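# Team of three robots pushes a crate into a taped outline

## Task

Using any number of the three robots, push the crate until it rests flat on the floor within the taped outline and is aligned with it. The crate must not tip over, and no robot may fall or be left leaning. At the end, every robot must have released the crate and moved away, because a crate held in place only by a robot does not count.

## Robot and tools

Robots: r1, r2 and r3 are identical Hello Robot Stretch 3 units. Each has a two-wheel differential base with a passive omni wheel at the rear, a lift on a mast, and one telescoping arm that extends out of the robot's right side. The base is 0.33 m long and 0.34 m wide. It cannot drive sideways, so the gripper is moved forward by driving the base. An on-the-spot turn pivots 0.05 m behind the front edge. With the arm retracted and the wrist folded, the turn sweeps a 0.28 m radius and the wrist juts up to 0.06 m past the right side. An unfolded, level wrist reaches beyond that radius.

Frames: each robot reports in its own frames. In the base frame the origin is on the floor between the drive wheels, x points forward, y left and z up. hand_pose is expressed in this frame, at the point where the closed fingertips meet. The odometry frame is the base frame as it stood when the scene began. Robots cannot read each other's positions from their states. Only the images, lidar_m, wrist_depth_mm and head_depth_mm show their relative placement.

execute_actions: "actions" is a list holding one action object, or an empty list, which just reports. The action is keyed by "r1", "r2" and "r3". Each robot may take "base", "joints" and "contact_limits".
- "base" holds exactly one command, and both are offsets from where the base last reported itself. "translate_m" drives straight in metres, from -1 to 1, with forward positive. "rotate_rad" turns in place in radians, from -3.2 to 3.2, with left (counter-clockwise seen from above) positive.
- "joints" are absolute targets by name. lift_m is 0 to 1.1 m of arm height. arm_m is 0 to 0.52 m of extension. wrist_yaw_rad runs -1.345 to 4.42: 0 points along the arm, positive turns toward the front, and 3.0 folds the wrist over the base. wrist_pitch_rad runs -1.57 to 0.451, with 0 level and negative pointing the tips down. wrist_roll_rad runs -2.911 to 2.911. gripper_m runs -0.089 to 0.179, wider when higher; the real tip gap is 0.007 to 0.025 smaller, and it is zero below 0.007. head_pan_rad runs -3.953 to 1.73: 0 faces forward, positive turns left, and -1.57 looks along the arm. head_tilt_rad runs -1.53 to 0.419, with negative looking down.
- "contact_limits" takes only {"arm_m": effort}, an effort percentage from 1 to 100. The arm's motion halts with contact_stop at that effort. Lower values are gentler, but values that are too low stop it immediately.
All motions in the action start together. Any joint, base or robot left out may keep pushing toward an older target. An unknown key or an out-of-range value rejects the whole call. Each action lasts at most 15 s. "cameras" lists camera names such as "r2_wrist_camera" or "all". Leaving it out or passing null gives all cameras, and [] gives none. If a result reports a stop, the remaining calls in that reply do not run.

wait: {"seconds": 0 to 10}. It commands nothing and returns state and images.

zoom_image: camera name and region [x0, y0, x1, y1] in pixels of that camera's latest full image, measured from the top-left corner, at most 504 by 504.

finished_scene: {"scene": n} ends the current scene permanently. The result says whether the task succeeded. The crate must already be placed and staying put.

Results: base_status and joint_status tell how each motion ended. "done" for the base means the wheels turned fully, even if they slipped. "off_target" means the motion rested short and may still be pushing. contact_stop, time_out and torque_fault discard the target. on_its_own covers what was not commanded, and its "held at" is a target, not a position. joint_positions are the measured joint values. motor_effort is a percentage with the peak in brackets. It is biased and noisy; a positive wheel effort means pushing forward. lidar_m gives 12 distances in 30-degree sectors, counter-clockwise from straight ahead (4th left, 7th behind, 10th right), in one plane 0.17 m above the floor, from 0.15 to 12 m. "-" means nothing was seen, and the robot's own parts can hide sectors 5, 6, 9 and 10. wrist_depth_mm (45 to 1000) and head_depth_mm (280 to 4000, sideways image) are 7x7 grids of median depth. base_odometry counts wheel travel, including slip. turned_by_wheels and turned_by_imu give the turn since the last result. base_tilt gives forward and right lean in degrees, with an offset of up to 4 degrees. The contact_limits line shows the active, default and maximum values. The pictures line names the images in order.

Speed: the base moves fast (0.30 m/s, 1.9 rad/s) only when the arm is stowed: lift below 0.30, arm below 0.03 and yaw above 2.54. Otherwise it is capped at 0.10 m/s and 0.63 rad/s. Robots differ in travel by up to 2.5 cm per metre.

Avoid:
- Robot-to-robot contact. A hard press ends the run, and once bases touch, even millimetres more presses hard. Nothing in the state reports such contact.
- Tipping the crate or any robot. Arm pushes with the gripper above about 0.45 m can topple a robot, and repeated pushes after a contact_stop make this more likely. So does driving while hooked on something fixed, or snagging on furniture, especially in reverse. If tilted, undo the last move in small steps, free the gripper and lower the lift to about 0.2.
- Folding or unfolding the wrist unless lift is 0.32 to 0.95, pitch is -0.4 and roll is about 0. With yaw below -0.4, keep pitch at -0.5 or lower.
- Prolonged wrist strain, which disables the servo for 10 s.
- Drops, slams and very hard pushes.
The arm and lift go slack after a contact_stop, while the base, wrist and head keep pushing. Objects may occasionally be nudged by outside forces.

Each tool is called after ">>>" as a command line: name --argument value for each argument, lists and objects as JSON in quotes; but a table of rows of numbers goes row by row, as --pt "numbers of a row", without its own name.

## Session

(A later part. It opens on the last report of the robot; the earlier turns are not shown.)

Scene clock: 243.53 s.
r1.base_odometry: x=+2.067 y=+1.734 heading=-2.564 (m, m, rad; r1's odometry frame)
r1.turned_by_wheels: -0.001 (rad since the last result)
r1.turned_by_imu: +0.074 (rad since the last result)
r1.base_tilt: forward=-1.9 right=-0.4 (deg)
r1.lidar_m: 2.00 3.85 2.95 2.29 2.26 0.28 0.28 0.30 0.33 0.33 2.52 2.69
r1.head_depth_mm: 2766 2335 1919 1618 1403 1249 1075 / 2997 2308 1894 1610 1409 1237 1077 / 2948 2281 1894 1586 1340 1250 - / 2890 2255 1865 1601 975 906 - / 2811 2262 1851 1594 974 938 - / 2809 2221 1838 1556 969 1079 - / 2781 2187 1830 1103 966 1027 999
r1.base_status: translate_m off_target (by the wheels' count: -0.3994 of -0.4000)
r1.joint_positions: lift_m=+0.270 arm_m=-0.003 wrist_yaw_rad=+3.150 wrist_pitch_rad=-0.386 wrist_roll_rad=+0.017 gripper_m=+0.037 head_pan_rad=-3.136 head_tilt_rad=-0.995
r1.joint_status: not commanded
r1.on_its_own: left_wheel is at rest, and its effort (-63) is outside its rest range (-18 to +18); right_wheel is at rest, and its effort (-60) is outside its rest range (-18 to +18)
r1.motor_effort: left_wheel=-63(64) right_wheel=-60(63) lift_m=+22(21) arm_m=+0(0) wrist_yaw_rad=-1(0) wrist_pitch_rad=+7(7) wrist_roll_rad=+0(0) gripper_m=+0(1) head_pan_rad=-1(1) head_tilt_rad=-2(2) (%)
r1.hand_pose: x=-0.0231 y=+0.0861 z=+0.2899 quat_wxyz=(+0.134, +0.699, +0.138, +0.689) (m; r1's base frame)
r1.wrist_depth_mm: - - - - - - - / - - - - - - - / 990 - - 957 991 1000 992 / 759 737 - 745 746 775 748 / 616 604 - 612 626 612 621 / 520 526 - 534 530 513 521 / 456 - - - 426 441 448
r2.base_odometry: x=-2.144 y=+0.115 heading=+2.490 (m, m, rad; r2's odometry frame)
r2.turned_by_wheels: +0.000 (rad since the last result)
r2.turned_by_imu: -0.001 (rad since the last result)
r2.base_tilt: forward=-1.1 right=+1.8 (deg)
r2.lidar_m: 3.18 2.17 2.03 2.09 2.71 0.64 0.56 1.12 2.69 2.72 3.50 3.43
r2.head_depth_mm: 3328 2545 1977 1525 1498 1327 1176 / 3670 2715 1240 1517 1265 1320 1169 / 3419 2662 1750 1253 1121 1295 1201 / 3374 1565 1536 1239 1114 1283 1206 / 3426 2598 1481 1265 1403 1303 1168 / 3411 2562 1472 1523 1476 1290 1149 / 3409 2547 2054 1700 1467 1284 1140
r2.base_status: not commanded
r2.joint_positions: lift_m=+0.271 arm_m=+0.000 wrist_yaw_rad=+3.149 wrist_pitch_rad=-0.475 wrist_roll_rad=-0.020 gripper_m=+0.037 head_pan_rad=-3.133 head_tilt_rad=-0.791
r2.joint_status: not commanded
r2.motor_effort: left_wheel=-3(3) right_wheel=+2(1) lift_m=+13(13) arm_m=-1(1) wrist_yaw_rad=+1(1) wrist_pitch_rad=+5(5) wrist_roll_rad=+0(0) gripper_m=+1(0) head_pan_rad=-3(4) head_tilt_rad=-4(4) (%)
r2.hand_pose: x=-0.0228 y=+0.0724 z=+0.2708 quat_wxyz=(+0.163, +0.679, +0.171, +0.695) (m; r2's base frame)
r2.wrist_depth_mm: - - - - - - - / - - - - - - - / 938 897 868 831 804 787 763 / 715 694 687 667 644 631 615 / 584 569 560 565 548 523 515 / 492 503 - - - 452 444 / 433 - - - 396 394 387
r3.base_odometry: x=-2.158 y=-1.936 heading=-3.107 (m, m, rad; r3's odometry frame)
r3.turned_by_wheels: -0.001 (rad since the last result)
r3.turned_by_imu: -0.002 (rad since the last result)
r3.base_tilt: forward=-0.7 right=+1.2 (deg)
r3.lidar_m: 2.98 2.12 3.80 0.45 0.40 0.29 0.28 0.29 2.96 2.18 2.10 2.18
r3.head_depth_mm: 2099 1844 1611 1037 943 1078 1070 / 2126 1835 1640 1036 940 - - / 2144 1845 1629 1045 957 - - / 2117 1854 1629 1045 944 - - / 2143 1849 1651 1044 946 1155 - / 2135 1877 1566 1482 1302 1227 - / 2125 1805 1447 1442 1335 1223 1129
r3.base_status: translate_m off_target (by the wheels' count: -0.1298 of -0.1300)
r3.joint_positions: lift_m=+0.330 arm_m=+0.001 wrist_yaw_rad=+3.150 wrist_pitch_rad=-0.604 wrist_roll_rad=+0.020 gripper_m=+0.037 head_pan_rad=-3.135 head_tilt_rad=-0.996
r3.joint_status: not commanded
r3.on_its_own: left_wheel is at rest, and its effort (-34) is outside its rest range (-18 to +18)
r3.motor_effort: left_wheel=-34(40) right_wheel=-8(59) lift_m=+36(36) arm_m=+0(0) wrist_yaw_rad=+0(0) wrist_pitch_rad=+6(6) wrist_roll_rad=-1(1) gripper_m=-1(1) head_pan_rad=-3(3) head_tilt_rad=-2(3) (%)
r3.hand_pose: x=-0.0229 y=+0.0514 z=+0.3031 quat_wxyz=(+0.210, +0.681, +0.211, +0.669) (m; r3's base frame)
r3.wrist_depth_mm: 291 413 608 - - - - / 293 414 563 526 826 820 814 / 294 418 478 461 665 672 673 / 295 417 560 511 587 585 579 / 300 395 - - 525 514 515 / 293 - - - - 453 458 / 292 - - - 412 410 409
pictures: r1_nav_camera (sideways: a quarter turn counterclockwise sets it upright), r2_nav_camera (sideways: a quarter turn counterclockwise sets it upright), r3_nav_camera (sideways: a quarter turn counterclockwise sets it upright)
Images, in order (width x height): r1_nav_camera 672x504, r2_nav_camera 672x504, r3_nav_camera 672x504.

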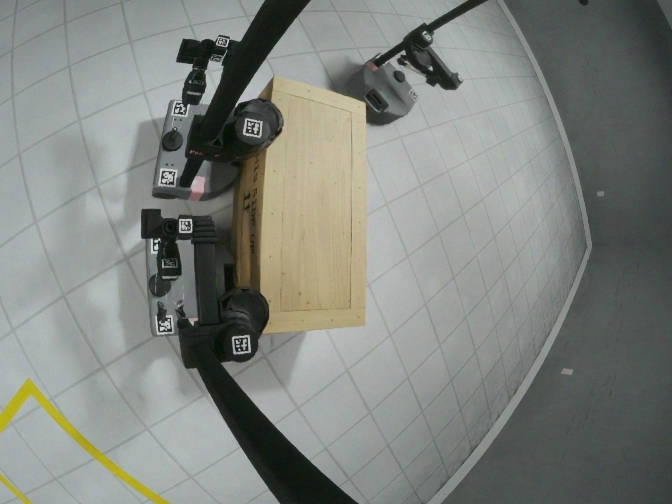

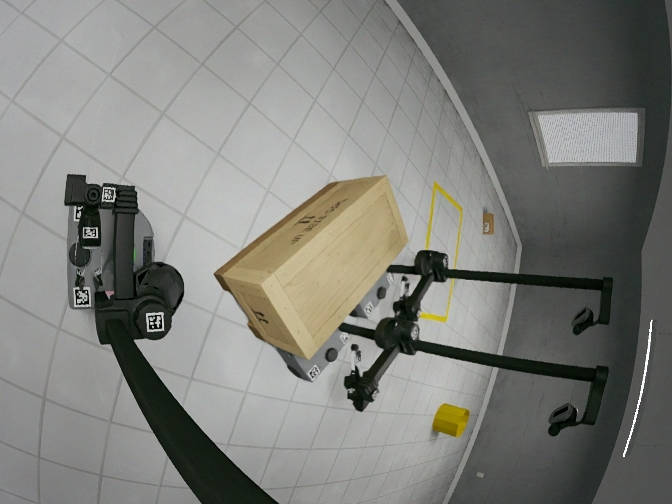

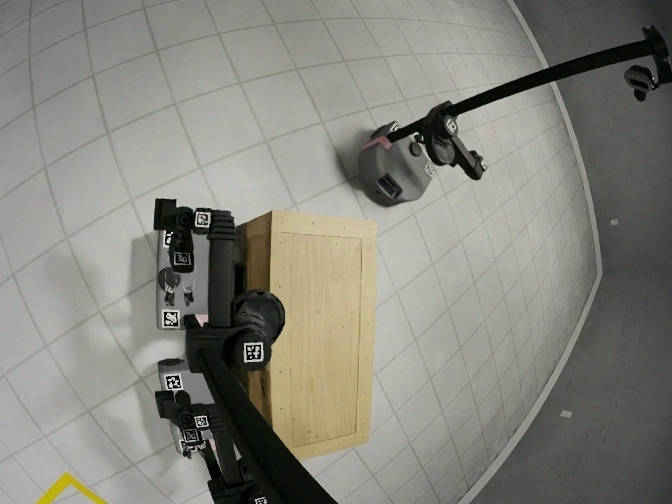

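>>> execute_actions --actions '[{"r3":{"base":{"translate_m":0.35},"joints":{"lift_m":0.27,"head_pan_rad":-1.0}},"r1":{"base":{"rotate_rad":-0.2}},"r2":{"base":{"rotate_rad":0.6}}}]' --cameras '[]'

>>> execute_actions --actions '[{"r3":{"base":{"rotate_rad":-2.15}},"r2":{"base":{"translate_m":-0.46}}}]' --cameras '[]'

>>> execute_actions --actions '[{"r3":{"base":{"translate_m":0.95}},"r2":{"base":{"rotate_rad":-1.38},"joints":{"head_tilt_rad":-1.0}}}]' --cameras '["r3_nav_camera","r2_nav_camera","r1_nav_camera"]'

Scene clock: 257.47 s.
r1.base_odometry: x=+2.067 y=+1.734 heading=-2.764 (m, m, rad; r1's odometry frame)
r1.turned_by_wheels: -0.200 (rad since the last result)
r1.turned_by_imu: -0.195 (rad since the last result)
r1.base_tilt: forward=-1.9 right=-0.5 (deg)
r1.lidar_m: 2.01 2.00 3.63 2.42 2.24 0.30 0.28 0.28 0.35 0.74 0.43 0.43
r1.head_depth_mm: 2417 2327 1917 1625 1412 1257 1080 / 2685 2328 1903 1606 1406 1243 1078 / 2814 2288 1866 1598 1391 1275 - / 2923 2274 1853 1603 998 916 - / 2871 2227 1867 1578 972 907 - / 2803 2229 1841 1567 966 941 - / 2784 2221 1832 1554 970 900 1084
r1.base_status: done
r1.joint_positions: lift_m=+0.270 arm_m=-0.003 wrist_yaw_rad=+3.150 wrist_pitch_rad=-0.386 wrist_roll_rad=+0.017 gripper_m=+0.037 head_pan_rad=-3.136 head_tilt_rad=-0.995
r1.joint_status: not commanded
r1.motor_effort: left_wheel=+2(45) right_wheel=-2(61) lift_m=+21(21) arm_m=+1(0) wrist_yaw_rad=+0(0) wrist_pitch_rad=+7(7) wrist_roll_rad=+0(0) gripper_m=-1(1) head_pan_rad=-1(1) head_tilt_rad=-2(2) (%)
r1.hand_pose: x=-0.0231 y=+0.0861 z=+0.2899 quat_wxyz=(+0.134, +0.699, +0.138, +0.689) (m; r1's base frame)
r1.wrist_depth_mm: - - - - - - - / - - - - - - - / 974 - - - 993 1000 973 / 757 764 - 741 753 770 763 / 610 621 - 609 635 622 620 / 508 511 - 538 518 514 513 / 452 - - - 427 445 443
r2.base_odometry: x=-2.144 y=+0.115 heading=+3.090 (m, m, rad; r2's odometry frame)
r2.turned_by_wheels: +0.600 (rad since the last result)
r2.turned_by_imu: +0.606 (rad since the last result)
r2.base_tilt: forward=-1.2 right=+1.7 (deg)
r2.lidar_m: 2.12 2.03 2.13 2.90 0.59 0.56 2.79 2.68 2.77 3.56 3.43 2.95
r2.head_depth_mm: 3370 2728 2157 1269 1137 1066 1154 / 3164 2698 2135 1568 1462 1299 1174 / 3027 2666 2114 1767 1509 1316 1201 / 2871 2645 2096 1759 1495 1310 1198 / 2710 2600 2082 1738 1480 1300 1169 / 2593 2555 2051 1716 1473 1290 1143 / 2452 2535 2054 1711 1465 1282 1138
r2.base_status: done
r2.joint_positions: lift_m=+0.271 arm_m=+0.000 wrist_yaw_rad=+3.149 wrist_pitch_rad=-0.475 wrist_roll_rad=-0.020 gripper_m=+0.037 head_pan_rad=-3.133 head_tilt_rad=-0.791
r2.joint_status: not commanded
r2.motor_effort: left_wheel=-3(13) right_wheel=+1(8) lift_m=+13(13) arm_m=-1(1) wrist_yaw_rad=+1(1) wrist_pitch_rad=+5(5) wrist_roll_rad=+0(0) gripper_m=+1(1) head_pan_rad=-3(3) head_tilt_rad=-3(4) (%)
r2.hand_pose: x=-0.0228 y=+0.0724 z=+0.2708 quat_wxyz=(+0.163, +0.679, +0.171, +0.695) (m; r2's base frame)
r2.wrist_depth_mm: 457 676 - - - - - / 456 659 - - - - - / 487 654 870 846 809 789 764 / 537 639 685 659 656 634 619 / 576 572 562 564 548 522 517 / 488 506 - - - 450 441 / 430 - - - 400 391 390
r3.base_odometry: x=-2.507 y=-1.948 heading=-3.107 (m, m, rad; r3's odometry frame)
r3.turned_by_wheels: +0.000 (rad since the last result)
r3.turned_by_imu: +0.001 (rad since the last result)
r3.base_tilt: forward=-0.7 right=+1.2 (deg)
r3.lidar_m: 2.73 1.80 3.93 2.93 0.56 0.65 0.63 0.65 2.71 2.00 1.93 2.00
r3.head_depth_mm: 1879 1822 1616 1460 1326 1206 1126 / 1906 1838 1632 1464 1328 1210 - / 1916 1833 1638 1462 1327 1223 - / 1951 1845 1643 1467 1324 1214 1129 / 1953 1855 1642 1467 1338 1219 1118 / 1963 1854 1644 1468 1331 1223 1127 / 2004 1874 1647 1473 1345 1224 1127
r3.base_status: done
r3.joint_positions: lift_m=+0.270 arm_m=+0.001 wrist_yaw_rad=+3.150 wrist_pitch_rad=-0.604 wrist_roll_rad=+0.020 gripper_m=+0.037 head_pan_rad=-1.007 head_tilt_rad=-0.996
r3.joint_status: all done
r3.motor_effort: left_wheel=-1(26) right_wheel=+3(12) lift_m=+24(32) arm_m=+0(0) wrist_yaw_rad=+0(0) wrist_pitch_rad=+6(6) wrist_roll_rad=+0(1) gripper_m=-1(0) head_pan_rad=+4(57) head_tilt_rad=-2(2) (%)
r3.hand_pose: x=-0.0229 y=+0.0514 z=+0.2436 quat_wxyz=(+0.210, +0.681, +0.211, +0.669) (m; r3's base frame)
r3.wrist_depth_mm: 536 526 623 877 893 887 878 / 437 477 661 721 713 711 701 / 487 495 597 600 592 587 587 / 519 515 533 533 517 512 505 / 465 - - - 444 441 443 / 392 - - - - 396 399 / - - - - - 356 358
pictures: none
No camera images: the call's "cameras" was empty. Leave "cameras" out to get every camera's image.

Scene clock: 260.67 s.
r1.base_odometry: x=+2.067 y=+1.734 heading=-2.764 (m, m, rad; r1's odometry frame)
r1.turned_by_wheels: +0.000 (rad since the last result)
r1.turned_by_imu: +0.001 (rad since the last result)
r1.base_tilt: forward=-2.0 right=-0.3 (deg)
r1.lidar_m: 2.01 2.00 3.62 2.42 2.25 0.30 0.28 0.28 0.35 0.73 0.56 0.58
r1.head_depth_mm: 2418 2353 1883 1626 1417 1255 1074 / 2642 2312 1901 1621 1400 1233 1079 / 2813 2300 1886 1592 1396 1282 - / 2873 2272 1867 1588 999 910 - / 2879 2258 1856 1579 971 908 - / 2818 2212 1844 1576 968 941 - / 2817 2206 1823 1522 965 899 1082
r1.base_status: not commanded
r1.joint_positions: lift_m=+0.270 arm_m=-0.003 wrist_yaw_rad=+3.150 wrist_pitch_rad=-0.386 wrist_roll_rad=+0.017 gripper_m=+0.037 head_pan_rad=-3.136 head_tilt_rad=-0.995
r1.joint_status: not commanded
r1.motor_effort: left_wheel=+1(3) right_wheel=-2(2) lift_m=+21(21) arm_m=+0(0) wrist_yaw_rad=+0(0) wrist_pitch_rad=+7(7) wrist_roll_rad=+0(0) gripper_m=+0(1) head_pan_rad=-1(1) head_tilt_rad=-1(3) (%)
r1.hand_pose: x=-0.0231 y=+0.0861 z=+0.2899 quat_wxyz=(+0.134, +0.699, +0.138, +0.689) (m; r1's base frame)
r1.wrist_depth_mm: - - - - - - - / - - - - - - - / 978 983 - 984 986 985 994 / 768 736 - 766 766 775 774 / 595 616 - 601 633 611 613 / 516 523 - 529 538 516 526 / 457 - - - 434 441 442
r2.base_odometry: x=-1.684 y=+0.091 heading=+3.090 (m, m, rad; r2's odometry frame)
r2.turned_by_wheels: +0.000 (rad since the last result)
r2.turned_by_imu: -0.001 (rad since the last result)
r2.base_tilt: forward=-1.2 right=+1.8 (deg)
r2.lidar_m: 2.53 2.45 2.54 0.38 0.39 0.53 2.38 2.29 2.37 3.19 3.66 3.53
r2.head_depth_mm: 2930 2747 2157 1788 1110 1033 1011 / 2744 2708 2147 1774 1511 1297 1171 / 2580 2661 2106 1754 1507 1315 1199 / 2446 2633 2108 1745 1490 1305 1201 / 2299 2516 2073 1719 1479 1302 1173 / 2193 2407 2059 1725 1483 1293 1149 / 2084 2315 2035 1708 1466 1287 1140
r2.base_status: done
r2.joint_positions: lift_m=+0.271 arm_m=+0.000 wrist_yaw_rad=+3.149 wrist_pitch_rad=-0.475 wrist_roll_rad=-0.020 gripper_m=+0.037 head_pan_rad=-3.133 head_tilt_rad=-0.791
r2.joint_status: not commanded
r2.motor_effort: left_wheel=-3(15) right_wheel=+1(4) lift_m=+13(13) arm_m=-1(1) wrist_yaw_rad=+1(1) wrist_pitch_rad=+5(5) wrist_roll_rad=+0(0) gripper_m=+0(0) head_pan_rad=-4(3) head_tilt_rad=-3(4) (%)
r2.hand_pose: x=-0.0228 y=+0.0724 z=+0.2708 quat_wxyz=(+0.163, +0.679, +0.171, +0.695) (m; r2's base frame)
r2.wrist_depth_mm: 382 385 - 382 - - - / 426 426 423 427 - - - / 468 471 468 473 795 791 750 / 526 529 526 529 639 628 619 / 565 562 560 565 542 524 517 / 493 505 - - - 453 444 / 433 - - - 398 390 390
r3.base_odometry: x=-2.507 y=-1.948 heading=+1.027 (m, m, rad; r3's odometry frame)
r3.turned_by_wheels: -2.150 (rad since the last result)
r3.turned_by_imu: -2.111 (rad since the last result)
r3.base_tilt: forward=-0.7 right=+1.3 (deg)
r3.lidar_m: 2.82 2.01 1.92 1.98 2.61 1.80 3.88 2.98 0.56 0.66 0.63 0.64
r3.head_depth_mm: 2113 1829 1156 1151 1210 1192 1129 / 2100 1830 1161 1157 1324 1216 - / 2058 1687 1161 1163 1330 1222 - / 1252 1589 1165 1179 1332 1210 1130 / 2083 1812 1167 1177 1331 1216 1123 / 2150 1855 1641 1485 1338 1221 1124 / 2129 1861 1646 1487 1328 1225 1128
r3.base_status: done
r3.joint_positions: lift_m=+0.270 arm_m=+0.001 wrist_yaw_rad=+3.150 wrist_pitch_rad=-0.604 wrist_roll_rad=+0.020 gripper_m=+0.037 head_pan_rad=-1.007 head_tilt_rad=-0.996
r3.joint_status: not commanded
r3.motor_effort: left_wheel=+3(11) right_wheel=-1(8) lift_m=+24(24) arm_m=-1(1) wrist_yaw_rad=+0(1) wrist_pitch_rad=+6(6) wrist_roll_rad=+0(0) gripper_m=-1(1) head_pan_rad=+4(4) head_tilt_rad=-3(3) (%)
r3.hand_pose: x=-0.0229 y=+0.0514 z=+0.2436 quat_wxyz=(+0.210, +0.681, +0.211, +0.669) (m; r3's base frame)
r3.wrist_depth_mm: 900 913 897 900 889 877 870 / 726 719 728 717 722 704 696 / 603 600 596 595 596 595 590 / 516 526 536 535 519 504 510 / 462 - - - 448 440 444 / 393 - - - - 396 396 / - - - - - 356 355
pictures: none
No camera images: the call's "cameras" was empty. Leave "cameras" out to get every camera's image.

Scene clock: 265.60 s.
r1.base_odometry: x=+2.067 y=+1.734 heading=-2.764 (m, m, rad; r1's odometry frame)
r1.turned_by_wheels: +0.000 (rad since the last result)
r1.turned_by_imu: +0.001 (rad since the last result)
r1.base_tilt: forward=-2.1 right=-0.4 (deg)
r1.lidar_m: 2.01 2.00 3.60 2.42 2.25 0.30 0.28 0.28 0.35 0.74 2.52 2.55
r1.head_depth_mm: 2406 2341 1926 1626 1411 1257 1082 / 2666 2315 1886 1614 1400 1242 1074 / 2834 2266 1899 1604 1390 1269 - / 2886 2244 1864 1591 991 912 - / 2854 2263 1865 1577 975 904 - / 2808 2226 1845 1566 970 937 - / 2766 2220 1824 1554 964 902 1083
r1.base_status: not commanded
r1.joint_positions: lift_m=+0.270 arm_m=-0.003 wrist_yaw_rad=+3.150 wrist_pitch_rad=-0.386 wrist_roll_rad=+0.017 gripper_m=+0.037 head_pan_rad=-3.136 head_tilt_rad=-0.995
r1.joint_status: not commanded
r1.motor_effort: left_wheel=+2(2) right_wheel=-2(2) lift_m=+21(22) arm_m=+1(0) wrist_yaw_rad=+0(0) wrist_pitch_rad=+7(7) wrist_roll_rad=+0(0) gripper_m=+0(0) head_pan_rad=-2(1) head_tilt_rad=-3(2) (%)
r1.hand_pose: x=-0.0231 y=+0.0861 z=+0.2899 quat_wxyz=(+0.134, +0.699, +0.138, +0.689) (m; r1's base frame)
r1.wrist_depth_mm: - - - - - - - / - - - - - - - / 977 982 - - 972 984 967 / 741 764 - 757 763 764 766 / 614 614 - 608 652 621 613 / 521 520 - 524 531 514 518 / 457 - - - 435 443 441
r2.base_odometry: x=-1.684 y=+0.091 heading=+1.710 (m, m, rad; r2's odometry frame)
r2.turned_by_wheels: -1.380 (rad since the last result)
r2.turned_by_imu: -1.396 (rad since the last result)
r2.base_tilt: forward=-1.2 right=+1.7 (deg)
r2.lidar_m: 3.68 3.67 2.98 2.44 1.03 0.38 0.38 0.42 0.67 2.30 2.29 2.55
r2.head_depth_mm: 2319 1962 1718 1501 1371 1259 1111 / 2290 1963 1709 1514 1360 1243 1106 / 2279 1956 1688 1104 1318 - - / 2244 1927 1686 1061 1000 - - / 2230 1907 1672 1059 1026 1255 - / 2204 1845 1471 1050 1095 1227 - / 2186 1321 1168 1044 1171 1199 1114
r2.base_status: done
r2.joint_positions: lift_m=+0.271 arm_m=+0.000 wrist_yaw_rad=+3.149 wrist_pitch_rad=-0.475 wrist_roll_rad=-0.020 gripper_m=+0.037 head_pan_rad=-3.134 head_tilt_rad=-0.988
r2.joint_status: all done
r2.motor_effort: left_wheel=+2(16) right_wheel=-2(6) lift_m=+13(13) arm_m=-1(1) wrist_yaw_rad=+1(1) wrist_pitch_rad=+5(5) wrist_roll_rad=+0(0) gripper_m=+1(1) head_pan_rad=-4(3) head_tilt_rad=-5(20) (%)
r2.hand_pose: x=-0.0228 y=+0.0723 z=+0.2708 quat_wxyz=(+0.163, +0.679, +0.171, +0.695) (m; r2's base frame)
r2.wrist_depth_mm: - - - - - - - / 791 - - - - - - / 729 846 885 840 814 779 767 / 713 696 684 662 655 633 622 / 586 569 561 559 553 527 516 / 491 500 - - - 450 443 / 431 - - - 399 395 388
r3.base_odometry: x=-2.016 y=-1.135 heading=+1.027 (m, m, rad; r3's odometry frame)
r3.turned_by_wheels: +0.000 (rad since the last result)
r3.turned_by_imu: +0.004 (rad since the last result)
r3.base_tilt: forward=-0.8 right=+1.2 (deg)
r3.lidar_m: 2.15 1.55 1.48 1.52 2.03 2.65 4.76 0.60 0.60 0.90 4.33 4.12
r3.head_depth_mm: 2096 1830 1624 1451 1322 1204 1126 / 2114 1834 1634 1463 1325 1204 - / 2133 1843 1635 1462 1324 1233 - / 2137 1855 1636 1468 1325 1217 1132 / 2131 1854 1633 1472 1333 1218 1122 / 2150 1866 1649 1481 1334 1219 1122 / 2151 1857 1655 1482 1339 1220 1122
r3.base_status: done
r3.joint_positions: lift_m=+0.270 arm_m=+0.001 wrist_yaw_rad=+3.150 wrist_pitch_rad=-0.604 wrist_roll_rad=+0.020 gripper_m=+0.037 head_pan_rad=-1.006 head_tilt_rad=-0.996
r3.joint_status: not commanded
r3.motor_effort: left_wheel=+2(10) right_wheel=-1(5) lift_m=+24(24) arm_m=-1(1) wrist_yaw_rad=+0(0) wrist_pitch_rad=+6(6) wrist_roll_rad=-1(1) gripper_m=-1(1) head_pan_rad=+5(4) head_tilt_rad=-3(2) (%)
r3.hand_pose: x=-0.0229 y=+0.0514 z=+0.2436 quat_wxyz=(+0.210, +0.681, +0.211, +0.669) (m; r3's base frame)
r3.wrist_depth_mm: 907 919 904 893 885 882 872 / 729 726 723 723 708 710 704 / 607 604 602 593 597 594 589 / 517 532 536 531 518 507 505 / 461 - - - 445 446 443 / 395 - - - - 393 395 / - - - - - 358 355
pictures: r1_nav_camera (sideways: a quarter turn counterclockwise sets it upright), r2_nav_camera (sideways: a quarter turn counterclockwise sets it upright), r3_nav_camera (sideways: a quarter turn counterclockwise sets it upright)
Images, in order (width x height): r1_nav_camera 672x504, r2_nav_camera 672x504, r3_nav_camera 672x504.

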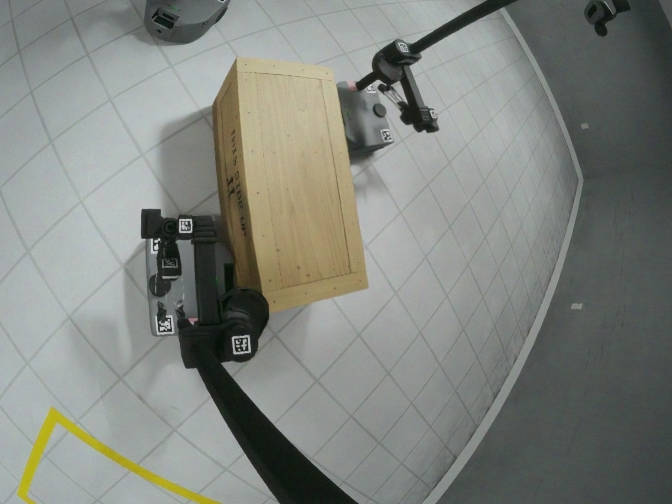

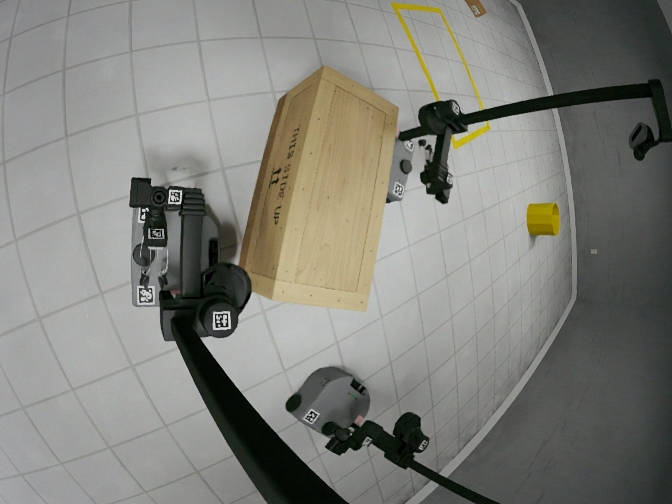

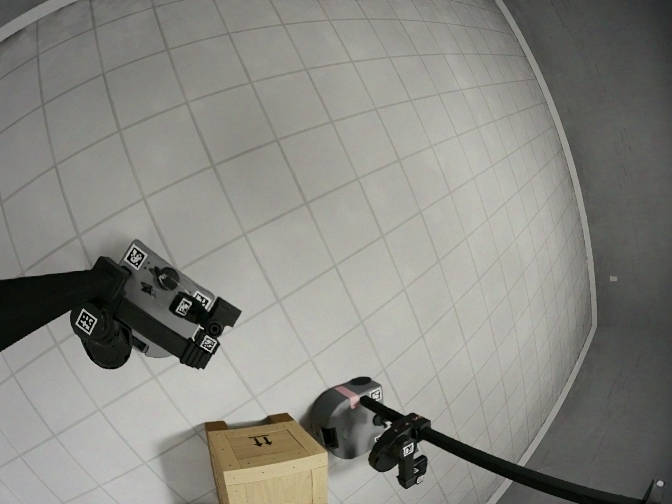

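>>> execute_actions --actions '[{"r3":{"base":{"rotate_rad":-1.0}},"r2":{"base":{"translate_m":-0.3}},"r1":{"base":{"translate_m":-0.27}}}]' --cameras '["r3_nav_camera","r2_nav_camera","r1_nav_camera"]'

Scene clock: 270.13 s.
r1.base_odometry: x=+2.318 y=+1.833 heading=-2.766 (m, m, rad; r1's odometry frame)
r1.turned_by_wheels: -0.002 (rad since the last result)
r1.turned_by_imu: -0.015 (rad since the last result)
r1.base_tilt: forward=-1.9 right=-0.5 (deg)
r1.lidar_m: 2.07 2.07 3.53 2.34 2.16 2.17 0.28 0.27 0.28 0.39 2.61 2.64
r1.head_depth_mm: 2273 2319 1924 1639 1412 1251 1080 / 2541 2321 1892 1608 1408 1239 1073 / 2684 2277 1883 1594 1389 1277 - / 2925 2273 1886 1593 1357 990 - / 2845 2250 1851 1592 975 909 - / 2811 2249 1844 1573 967 888 - / 2809 2204 1848 1562 961 855 1037
r1.base_status: translate_m off_target (by the wheels' count: -0.2698 of -0.2700)
r1.joint_positions: lift_m=+0.270 arm_m=-0.003 wrist_yaw_rad=+3.150 wrist_pitch_rad=-0.386 wrist_roll_rad=+0.017 gripper_m=+0.037 head_pan_rad=-3.137 head_tilt_rad=-0.994
r1.joint_status: not commanded
r1.on_its_own: left_wheel is at rest, and its effort (-42) is outside its rest range (-18 to +18)
r1.motor_effort: left_wheel=-42(71) right_wheel=+7(69) lift_m=+21(22) arm_m=+0(0) wrist_yaw_rad=+0(1) wrist_pitch_rad=+7(7) wrist_roll_rad=+0(0) gripper_m=+0(0) head_pan_rad=-1(1) head_tilt_rad=-3(1) (%)
r1.hand_pose: x=-0.0232 y=+0.0861 z=+0.2900 quat_wxyz=(+0.134, +0.699, +0.138, +0.689) (m; r1's base frame)
r1.wrist_depth_mm: - - - - - - - / - - - - - - - / 977 - - 985 - - 979 / 764 771 - 750 762 744 779 / 616 604 - 617 635 616 611 / 519 512 - 530 527 518 512 / 459 - - - 434 446 443
r2.base_odometry: x=-1.643 y=-0.206 heading=+1.709 (m, m, rad; r2's odometry frame)
r2.turned_by_wheels: -0.001 (rad since the last result)
r2.turned_by_imu: -0.053 (rad since the last result)
r2.base_tilt: forward=-1.1 right=+1.8 (deg)
r2.lidar_m: 3.91 3.86 2.96 2.38 0.87 0.31 0.27 0.27 0.32 0.58 2.38 2.59
r2.head_depth_mm: 2295 1965 1704 1519 1363 1257 1108 / 2276 1952 1703 1518 1362 1241 1108 / 2258 1918 1693 1494 1338 - - / 2244 1917 1679 1058 956 - - / 2204 1898 1662 1052 950 999 - / 2201 1875 1641 1048 946 1004 - / 2164 1876 1641 1039 940 992 1101
r2.base_status: translate_m off_target (by the wheels' count: -0.2996 of -0.3000)
r2.joint_positions: lift_m=+0.271 arm_m=+0.000 wrist_yaw_rad=+3.150 wrist_pitch_rad=-0.477 wrist_roll_rad=-0.020 gripper_m=+0.037 head_pan_rad=-3.136 head_tilt_rad=-0.994
r2.joint_status: not commanded
r2.on_its_own: left_wheel is at rest, and its effort (-92) is outside its rest range (-18 to +18); right_wheel is at rest, and its effort (-31) is outside its rest range (-18 to +18)
r2.motor_effort: left_wheel=-92(100) right_wheel=-31(47) lift_m=+17(17) arm_m=-1(1) wrist_yaw_rad=-1(2) wrist_pitch_rad=+6(6) wrist_roll_rad=+0(0) gripper_m=-1(0) head_pan_rad=-2(3) head_tilt_rad=-2(5) (%)
r2.hand_pose: x=-0.0231 y=+0.0721 z=+0.2702 quat_wxyz=(+0.163, +0.679, +0.172, +0.695) (m; r2's base frame)
r2.wrist_depth_mm: - - - - - - - / 844 820 - - - - - / 701 788 870 837 795 778 756 / 710 692 677 660 646 636 616 / 581 567 564 560 539 520 517 / 488 501 - - - 453 443 / 312 - - - 397 391 389
r3.base_odometry: x=-2.016 y=-1.135 heading=+0.027 (m, m, rad; r3's odometry frame)
r3.turned_by_wheels: -1.000 (rad since the last result)
r3.turned_by_imu: -0.982 (rad since the last result)
r3.base_tilt: forward=-0.7 right=+1.2 (deg)
r3.lidar_m: 4.28 4.12 2.06 1.53 1.50 1.55 2.14 2.65 4.58 0.65 0.64 0.74
r3.head_depth_mm: 2102 1312 1160 1091 1303 1206 1121 / 2113 1308 1156 1136 1326 1212 - / 2098 1834 1368 1302 1316 1228 - / 2122 1184 1021 1340 1331 1209 1133 / 2127 1751 1019 1373 1323 1219 1121 / 757 1825 1641 1478 1331 1220 1122 / 2150 1853 1650 1474 1334 1225 1128
r3.base_status: done
r3.joint_positions: lift_m=+0.270 arm_m=+0.001 wrist_yaw_rad=+3.150 wrist_pitch_rad=-0.604 wrist_roll_rad=+0.020 gripper_m=+0.037 head_pan_rad=-1.006 head_tilt_rad=-0.996
r3.joint_status: not commanded
r3.motor_effort: left_wheel=+2(9) right_wheel=-2(9) lift_m=+24(24) arm_m=-1(0) wrist_yaw_rad=+0(0) wrist_pitch_rad=+6(6) wrist_roll_rad=-1(0) gripper_m=+0(0) head_pan_rad=+4(4) head_tilt_rad=-3(4) (%)
r3.hand_pose: x=-0.0229 y=+0.0514 z=+0.2436 quat_wxyz=(+0.210, +0.681, +0.211, +0.669) (m; r3's base frame)
r3.wrist_depth_mm: 892 907 900 886 890 883 878 / 731 720 729 715 719 702 702 / 597 602 594 593 590 590 585 / 517 526 534 537 515 504 509 / 464 - - - 444 445 441 / 395 - - - - 398 395 / - - - - - 355 358
pictures: r1_nav_camera (sideways: a quarter turn counterclockwise sets it upright), r2_nav_camera (sideways: a quarter turn counterclockwise sets it upright), r3_nav_camera (sideways: a quarter turn counterclockwise sets it upright)
Images, in order (width x height): r1_nav_camera 672x504, r2_nav_camera 672x504, r3_nav_camera 672x504.

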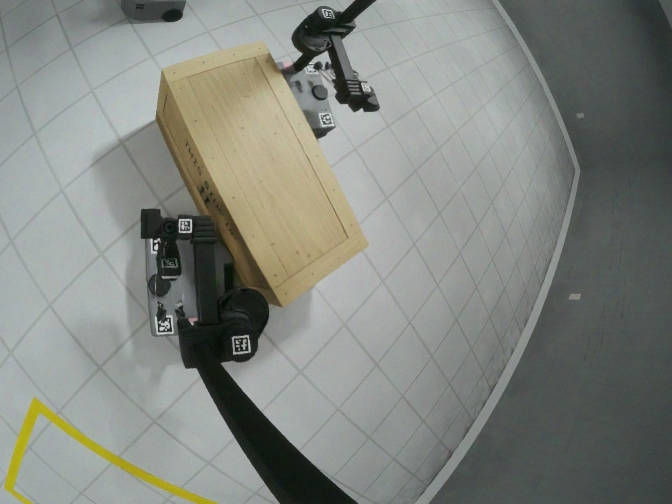

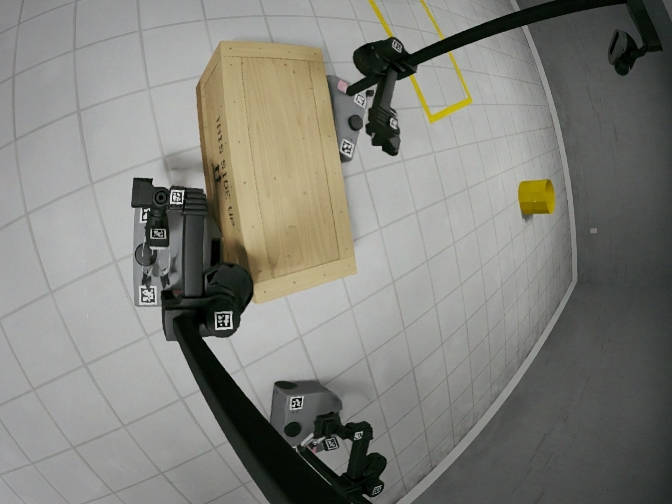

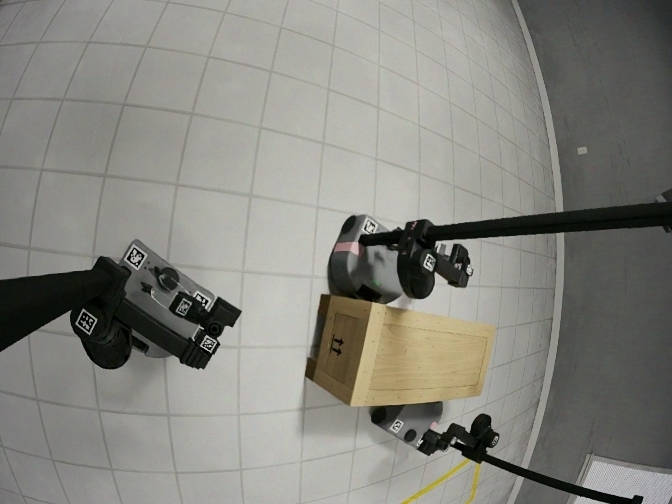

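>>> execute_actions --actions '[{"r3":{"base":{"translate_m":1.0}},"r2":{"base":{"rotate_rad":-1.45}},"r1":{"base":{"rotate_rad":-1.2}}}]' --cameras '[]'

>>> execute_actions --actions '[{"r3":{"base":{"translate_m":0.3},"joints":{"head_pan_rad":-2.2,"head_tilt_rad":-0.8}},"r2":{"base":{"translate_m":-0.17}},"r1":{"base":{"translate_m":-0.24}}}]' --cameras '[]'

>>> execute_actions --actions '[{"r2":{"base":{"rotate_rad":1.85}},"r1":{"base":{"rotate_rad":1.9}}}]' --cameras '["r3_nav_camera","r2_nav_camera","r1_nav_camera"]'

Scene clock: 279.57 s.
r1.base_odometry: x=+2.318 y=+1.833 heading=+2.317 (m, m, rad; r1's odometry frame)
r1.turned_by_wheels: -1.200 (rad since the last result)
r1.turned_by_imu: -1.199 (rad since the last result)
r1.base_tilt: forward=-1.9 right=-0.5 (deg)
r1.lidar_m: 2.60 2.61 3.00 2.06 3.88 2.52 2.16 2.15 0.29 0.27 0.27 0.34
r1.head_depth_mm: 2312 2353 1920 1636 1407 1248 1080 / 2207 2314 1899 1612 1405 1234 1075 / 2153 2297 1874 1591 1387 1272 - / 2075 2299 1861 1578 1387 1272 - / 2026 2232 1853 1577 1378 1243 - / 1979 2177 1831 1564 1368 1211 - / 1919 2119 1820 1564 1354 1203 921
r1.base_status: done
r1.joint_positions: lift_m=+0.270 arm_m=-0.003 wrist_yaw_rad=+3.150 wrist_pitch_rad=-0.386 wrist_roll_rad=+0.017 gripper_m=+0.037 head_pan_rad=-3.137 head_tilt_rad=-0.994
r1.joint_status: not commanded
r1.motor_effort: left_wheel=+2(30) right_wheel=-3(25) lift_m=+21(21) arm_m=+0(0) wrist_yaw_rad=+0(0) wrist_pitch_rad=+7(7) wrist_roll_rad=+0(0) gripper_m=+0(0) head_pan_rad=+0(1) head_tilt_rad=-3(3) (%)
r1.hand_pose: x=-0.0232 y=+0.0861 z=+0.2900 quat_wxyz=(+0.134, +0.699, +0.138, +0.689) (m; r1's base frame)
r1.wrist_depth_mm: - - - - - - - / - - - - - - - / - - - 949 988 982 - / 723 777 - 762 761 765 750 / 609 616 - 624 630 619 615 / 510 517 - 531 534 519 519 / 457 - - - 432 441 452
r2.base_odometry: x=-1.643 y=-0.206 heading=+0.259 (m, m, rad; r2's odometry frame)
r2.turned_by_wheels: -1.450 (rad since the last result)
r2.turned_by_imu: -1.466 (rad since the last result)
r2.base_tilt: forward=-1.2 right=+1.9 (deg)
r2.lidar_m: 2.38 2.39 2.76 3.87 0.73 0.73 2.35 2.36 0.30 0.27 0.28 0.35
r2.head_depth_mm: 2297 1957 1677 1291 1213 1260 1113 / 2274 1948 1697 1510 1244 1243 1106 / 2240 1920 1682 1496 1351 - - / 2231 1901 1674 1484 1342 - - / 2197 1887 1664 1483 1333 1247 - / 2188 1888 1654 1468 1332 1227 - / 2152 1875 1633 1469 1322 1203 1031
r2.base_status: done
r2.joint_positions: lift_m=+0.271 arm_m=+0.000 wrist_yaw_rad=+3.150 wrist_pitch_rad=-0.477 wrist_roll_rad=-0.020 gripper_m=+0.037 head_pan_rad=-3.136 head_tilt_rad=-0.994
r2.joint_status: not commanded
r2.motor_effort: left_wheel=+2(65) right_wheel=-2(32) lift_m=+17(17) arm_m=-1(1) wrist_yaw_rad=+0(0) wrist_pitch_rad=+6(6) wrist_roll_rad=+0(0) gripper_m=-1(0) head_pan_rad=-2(2) head_tilt_rad=-2(2) (%)
r2.hand_pose: x=-0.0231 y=+0.0721 z=+0.2702 quat_wxyz=(+0.163, +0.679, +0.172, +0.695) (m; r2's base frame)
r2.wrist_depth_mm: 499 - - - - - - / - - - - - - - / 559 616 861 845 805 785 755 / 476 608 680 658 649 627 610 / 493 560 561 559 548 526 515 / 491 498 - - - 449 439 / 432 - - - 395 393 384
r3.base_odometry: x=-1.016 y=-1.108 heading=+0.027 (m, m, rad; r3's odometry frame)
r3.turned_by_wheels: +0.000 (rad since the last result)
r3.turned_by_imu: +0.004 (rad since the last result)
r3.base_tilt: forward=-0.7 right=+1.3 (deg)
r3.lidar_m: 3.35 3.24 2.75 2.01 1.98 2.06 2.85 0.91 0.60 2.88 2.79 2.91
r3.head_depth_mm: 2077 1833 1617 1464 1329 1210 1124 / 2104 1848 1622 1463 1319 1200 - / 2124 1838 1633 1459 1328 1233 - / 2110 1836 1641 1470 1326 1217 1133 / 2133 1849 1644 1468 1336 1215 1117 / 2140 1874 1642 1465 1337 1221 1120 / 2145 1869 1637 1484 1340 1226 1124
r3.base_status: done
r3.joint_positions: lift_m=+0.270 arm_m=+0.001 wrist_yaw_rad=+3.150 wrist_pitch_rad=-0.604 wrist_roll_rad=+0.020 gripper_m=+0.037 head_pan_rad=-1.006 head_tilt_rad=-0.996
r3.joint_status: not commanded
r3.motor_effort: left_wheel=+2(11) right_wheel=+0(6) lift_m=+24(24) arm_m=-1(1) wrist_yaw_rad=-1(0) wrist_pitch_rad=+6(6) wrist_roll_rad=-1(0) gripper_m=+0(1) head_pan_rad=+4(3) head_tilt_rad=-3(2) (%)
r3.hand_pose: x=-0.0229 y=+0.0514 z=+0.2436 quat_wxyz=(+0.210, +0.681, +0.211, +0.669) (m; r3's base frame)
r3.wrist_depth_mm: 910 906 897 895 894 874 880 / 727 728 725 706 709 705 707 / 603 602 592 597 599 591 592 / 516 528 533 531 515 506 509 / 461 - - - 445 445 443 / 393 - - - - 397 397 / - - - - - 356 356
pictures: none
No camera images: the call's "cameras" was empty. Leave "cameras" out to get every camera's image.

Scene clock: 282.40 s.
r1.base_odometry: x=+2.481 y=+1.657 heading=+2.317 (m, m, rad; r1's odometry frame)
r1.turned_by_wheels: +0.000 (rad since the last result)
r1.turned_by_imu: +0.000 (rad since the last result)
r1.base_tilt: forward=-1.9 right=-0.4 (deg)
r1.lidar_m: 0.79 2.84 2.15 2.11 3.84 2.24 1.93 1.93 2.21 0.29 0.30 0.38
r1.head_depth_mm: 2033 2287 1912 1628 1407 1255 1075 / 1993 2241 1896 1607 1411 1239 1070 / 1911 2197 1877 1604 1395 1273 - / 1852 2134 1870 1595 1382 1266 - / 1792 2080 1854 1570 1377 1242 - / 1753 2037 1835 1557 1367 1211 - / 1689 1992 1819 1564 1360 1208 1087
r1.base_status: done
r1.joint_positions: lift_m=+0.270 arm_m=-0.003 wrist_yaw_rad=+3.150 wrist_pitch_rad=-0.386 wrist_roll_rad=+0.017 gripper_m=+0.037 head_pan_rad=-3.137 head_tilt_rad=-0.994
r1.joint_status: not commanded
r1.motor_effort: left_wheel=+2(8) right_wheel=-2(9) lift_m=+21(21) arm_m=+0(0) wrist_yaw_rad=+0(0) wrist_pitch_rad=+7(7) wrist_roll_rad=+0(0) gripper_m=+0(0) head_pan_rad=-1(1) head_tilt_rad=-3(3) (%)
r1.hand_pose: x=-0.0232 y=+0.0861 z=+0.2900 quat_wxyz=(+0.134, +0.699, +0.138, +0.689) (m; r1's base frame)
r1.wrist_depth_mm: - - - - - - - / - - - - - - - / 995 995 - - 999 - 988 / 759 765 - 772 766 758 766 / 609 612 - 608 639 620 616 / 508 515 - 528 532 513 517 / 456 - - - 430 436 443
r2.base_odometry: x=-1.807 y=-0.249 heading=+0.259 (m, m, rad; r2's odometry frame)
r2.turned_by_wheels: +0.000 (rad since the last result)
r2.turned_by_imu: +0.000 (rad since the last result)
r2.base_tilt: forward=-1.1 right=+1.6 (deg)
r2.lidar_m: 0.81 2.55 2.96 3.83 3.83 2.51 2.19 2.19 2.53 0.29 0.30 0.38
r2.head_depth_mm: 2275 1973 1720 1521 1363 1258 1107 / 2221 1956 1696 1513 1358 1246 1104 / 2186 1929 1684 1496 1354 - - / 2164 1904 1677 1495 1349 - - / 2128 1889 1657 1478 1335 1247 - / 2093 1895 1650 1475 1330 1231 - / 2087 1877 1639 1465 1318 1202 1101
r2.base_status: done
r2.joint_positions: lift_m=+0.271 arm_m=+0.000 wrist_yaw_rad=+3.150 wrist_pitch_rad=-0.477 wrist_roll_rad=-0.020 gripper_m=+0.037 head_pan_rad=-3.136 head_tilt_rad=-0.994
r2.joint_status: not commanded
r2.motor_effort: left_wheel=+2(10) right_wheel=-1(6) lift_m=+17(17) arm_m=-1(1) wrist_yaw_rad=+0(0) wrist_pitch_rad=+5(6) wrist_roll_rad=+0(0) gripper_m=+0(0) head_pan_rad=-2(3) head_tilt_rad=-2(3) (%)
r2.hand_pose: x=-0.0231 y=+0.0721 z=+0.2702 quat_wxyz=(+0.163, +0.679, +0.172, +0.695) (m; r2's base frame)
r2.wrist_depth_mm: - - - - - - - / - 793 733 - - - - / 917 796 669 846 804 780 764 / 709 686 689 658 638 626 608 / 579 570 556 562 548 523 517 / 493 500 - - - 450 446 / 430 - - - 400 396 390
r3.base_odometry: x=-0.716 y=-1.100 heading=+0.027 (m, m, rad; r3's odometry frame)
r3.turned_by_wheels: +0.000 (rad since the last result)
r3.turned_by_imu: +0.001 (rad since the last result)
r3.base_tilt: forward=-0.7 right=+1.2 (deg)
r3.lidar_m: 3.11 2.99 2.94 2.19 2.11 2.21 3.07 0.70 1.26 2.73 2.65 2.77
r3.head_depth_mm: 3172 2460 1461 962 1234 1257 1142 / 2952 2208 1512 1647 1305 1286 1147 / 2008 1757 1613 1699 1460 1292 1168 / 3230 2459 1768 1706 1463 1287 1171 / 3162 2468 2013 1691 1462 1292 1155 / 3194 2505 2015 1699 1466 1297 1150 / 3110 2474 2005 1706 1469 1294 1156
r3.base_status: done
r3.joint_positions: lift_m=+0.270 arm_m=+0.001 wrist_yaw_rad=+3.150 wrist_pitch_rad=-0.604 wrist_roll_rad=+0.020 gripper_m=+0.037 head_pan_rad=-2.193 head_tilt_rad=-0.803
r3.joint_status: all done
r3.motor_effort: left_wheel=+2(10) right_wheel=-1(6) lift_m=+24(24) arm_m=+0(1) wrist_yaw_rad=+0(0) wrist_pitch_rad=+6(6) wrist_roll_rad=+0(1) gripper_m=+0(1) head_pan_rad=-5(58) head_tilt_rad=+1(24) (%)
r3.hand_pose: x=-0.0229 y=+0.0514 z=+0.2436 quat_wxyz=(+0.210, +0.681, +0.211, +0.669) (m; r3's base frame)
r3.wrist_depth_mm: 910 906 906 891 874 877 873 / 734 720 721 714 708 704 701 / 599 604 596 596 600 598 591 / 512 530 541 535 517 507 507 / 462 - - - 447 447 444 / 391 - - - - 395 395 / - - - - - 357 356
pictures: none
No camera images: the call's "cameras" was empty. Leave "cameras" out to get every camera's image.

Scene clock: 285.00 s.
r1.base_odometry: x=+2.481 y=+1.657 heading=-2.066 (m, m, rad; r1's odometry frame)
r1.turned_by_wheels: +1.900 (rad since the last result)
r1.turned_by_imu: +1.904 (rad since the last result)
r1.base_tilt: forward=-1.9 right=-0.3 (deg)
r1.lidar_m: 3.83 2.61 1.98 1.92 2.03 2.88 0.30 0.33 0.54 2.84 2.98 2.10
r1.head_depth_mm: 2996 2330 1919 1623 1415 1257 1076 / 2991 2338 1893 1626 1400 1239 1078 / 2902 2300 1892 1608 1391 1274 - / 2877 2280 1863 1590 998 928 - / 2856 2271 1857 1116 977 1048 - / 2803 2157 1833 1110 972 1170 - / 2559 1987 1591 1105 973 1182 1083
r1.base_status: done
r1.joint_positions: lift_m=+0.270 arm_m=-0.003 wrist_yaw_rad=+3.150 wrist_pitch_rad=-0.386 wrist_roll_rad=+0.017 gripper_m=+0.037 head_pan_rad=-3.137 head_tilt_rad=-0.994
r1.joint_status: not commanded
r1.motor_effort: left_wheel=-1(6) right_wheel=+3(12) lift_m=+21(22) arm_m=+0(0) wrist_yaw_rad=+1(0) wrist_pitch_rad=+7(7) wrist_roll_rad=+0(0) gripper_m=+0(1) head_pan_rad=-1(1) head_tilt_rad=-3(3) (%)
r1.hand_pose: x=-0.0232 y=+0.0861 z=+0.2900 quat_wxyz=(+0.134, +0.699, +0.138, +0.689) (m; r1's base frame)
r1.wrist_depth_mm: - - - - - - - / - - - - - - - / 987 - - 973 968 987 - / 748 754 - 760 770 761 771 / 621 624 - 610 645 614 609 / 520 510 - 537 537 523 520 / 464 - - - 436 451 445
r2.base_odometry: x=-1.808 y=-0.249 heading=+2.109 (m, m, rad; r2's odometry frame)
r2.turned_by_wheels: +1.850 (rad since the last result)
r2.turned_by_imu: +1.868 (rad since the last result)
r2.base_tilt: forward=-1.2 right=+1.6 (deg)
r2.lidar_m: 0.84 0.89 2.25 2.19 2.29 3.14 0.29 0.32 0.50 2.54 2.65 3.62
r2.head_depth_mm: 2282 1959 1713 1518 1369 1259 1111 / 2260 1931 1705 1505 1360 1243 1102 / 2251 1924 1681 1472 1349 - - / 2218 1901 1669 1060 956 - - / 2202 1888 1669 1055 956 1142 - / 2172 1873 1649 1049 959 1213 - / 2182 1864 1581 1039 968 1204 1105
r2.base_status: done
r2.joint_positions: lift_m=+0.271 arm_m=+0.000 wrist_yaw_rad=+3.150 wrist_pitch_rad=-0.477 wrist_roll_rad=-0.020 gripper_m=+0.037 head_pan_rad=-3.136 head_tilt_rad=-0.994
r2.joint_status: not commanded
r2.motor_effort: left_wheel=-3(12) right_wheel=+1(9) lift_m=+17(17) arm_m=-2(1) wrist_yaw_rad=+0(0) wrist_pitch_rad=+6(6) wrist_roll_rad=+0(0) gripper_m=-1(1) head_pan_rad=-3(2) head_tilt_rad=-3(3) (%)
r2.hand_pose: x=-0.0231 y=+0.0720 z=+0.2702 quat_wxyz=(+0.163, +0.679, +0.172, +0.695) (m; r2's base frame)
r2.wrist_depth_mm: - - - - - - - / - - - - - - - / 925 868 875 830 813 795 762 / 714 690 676 659 641 630 618 / 585 570 556 556 548 528 514 / 489 502 - - - 453 443 / 430 - - - 396 393 384
r3.base_odometry: x=-0.716 y=-1.100 heading=+0.027 (m, m, rad; r3's odometry frame)
r3.turned_by_wheels: +0.000 (rad since the last result)
r3.turned_by_imu: +0.000 (rad since the last result)
r3.base_tilt: forward=-0.7 right=+1.2 (deg)
r3.lidar_m: 3.09 2.99 2.95 2.19 2.11 2.21 3.07 0.84 1.26 2.73 2.65 2.75
r3.head_depth_mm: 3180 2432 1422 1442 1356 1290 1145 / 3152 1928 1484 1383 1394 1273 1150 / 1867 1748 1604 1693 1436 1288 1162 / 3163 2475 1759 1699 1453 1285 1169 / 3199 2460 2006 1699 1468 1291 1153 / 3235 2470 2034 1711 1470 1296 1151 / 3180 2500 1999 1700 1469 1284 1154
r3.base_status: not commanded
r3.joint_positions: lift_m=+0.270 arm_m=+0.001 wrist_yaw_rad=+3.150 wrist_pitch_rad=-0.604 wrist_roll_rad=+0.020 gripper_m=+0.037 head_pan_rad=-2.193 head_tilt_rad=-0.803
r3.joint_status: not commanded
r3.motor_effort: left_wheel=+2(1) right_wheel=-1(1) lift_m=+24(24) arm_m=-1(1) wrist_yaw_rad=+0(0) wrist_pitch_rad=+6(6) wrist_roll_rad=-1(0) gripper_m=-1(0) head_pan_rad=-5(5) head_tilt_rad=+1(0) (%)
r3.hand_pose: x=-0.0229 y=+0.0514 z=+0.2436 quat_wxyz=(+0.210, +0.681, +0.211, +0.669) (m; r3's base frame)
r3.wrist_depth_mm: 913 908 898 893 893 881 873 / 724 719 724 714 710 703 703 / 607 596 592 593 598 594 589 / 519 526 536 533 510 506 504 / 462 - - - 446 443 440 / 393 - - - - 398 396 / - - - - - 357 357
pictures: r1_nav_camera (sideways: a quarter turn counterclockwise sets it upright), r2_nav_camera (sideways: a quarter turn counterclockwise sets it upright), r3_nav_camera (sideways: a quarter turn counterclockwise sets it upright)
Images, in order (width x height): r1_nav_camera 672x504, r2_nav_camera 672x504, r3_nav_camera 672x504.

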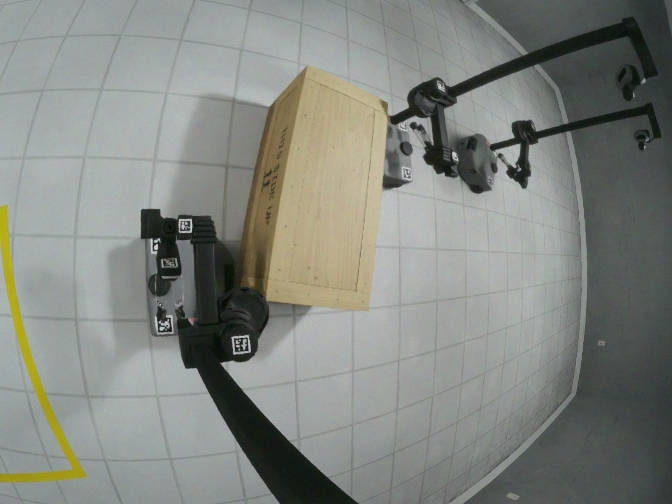

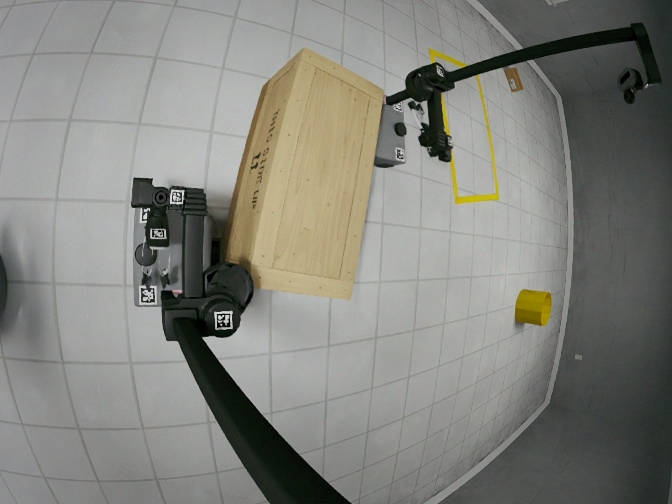

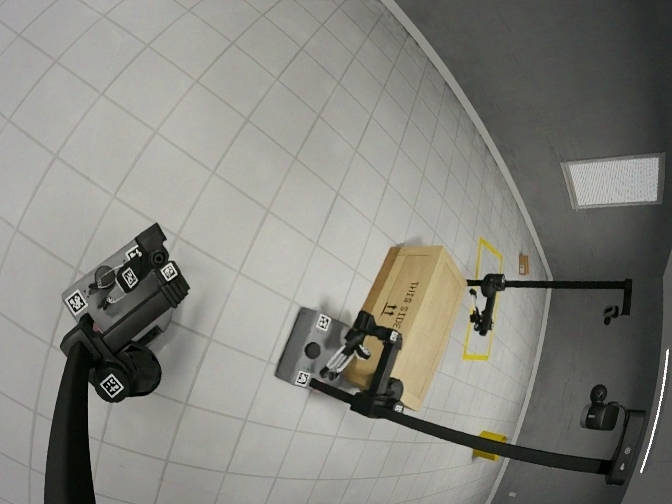

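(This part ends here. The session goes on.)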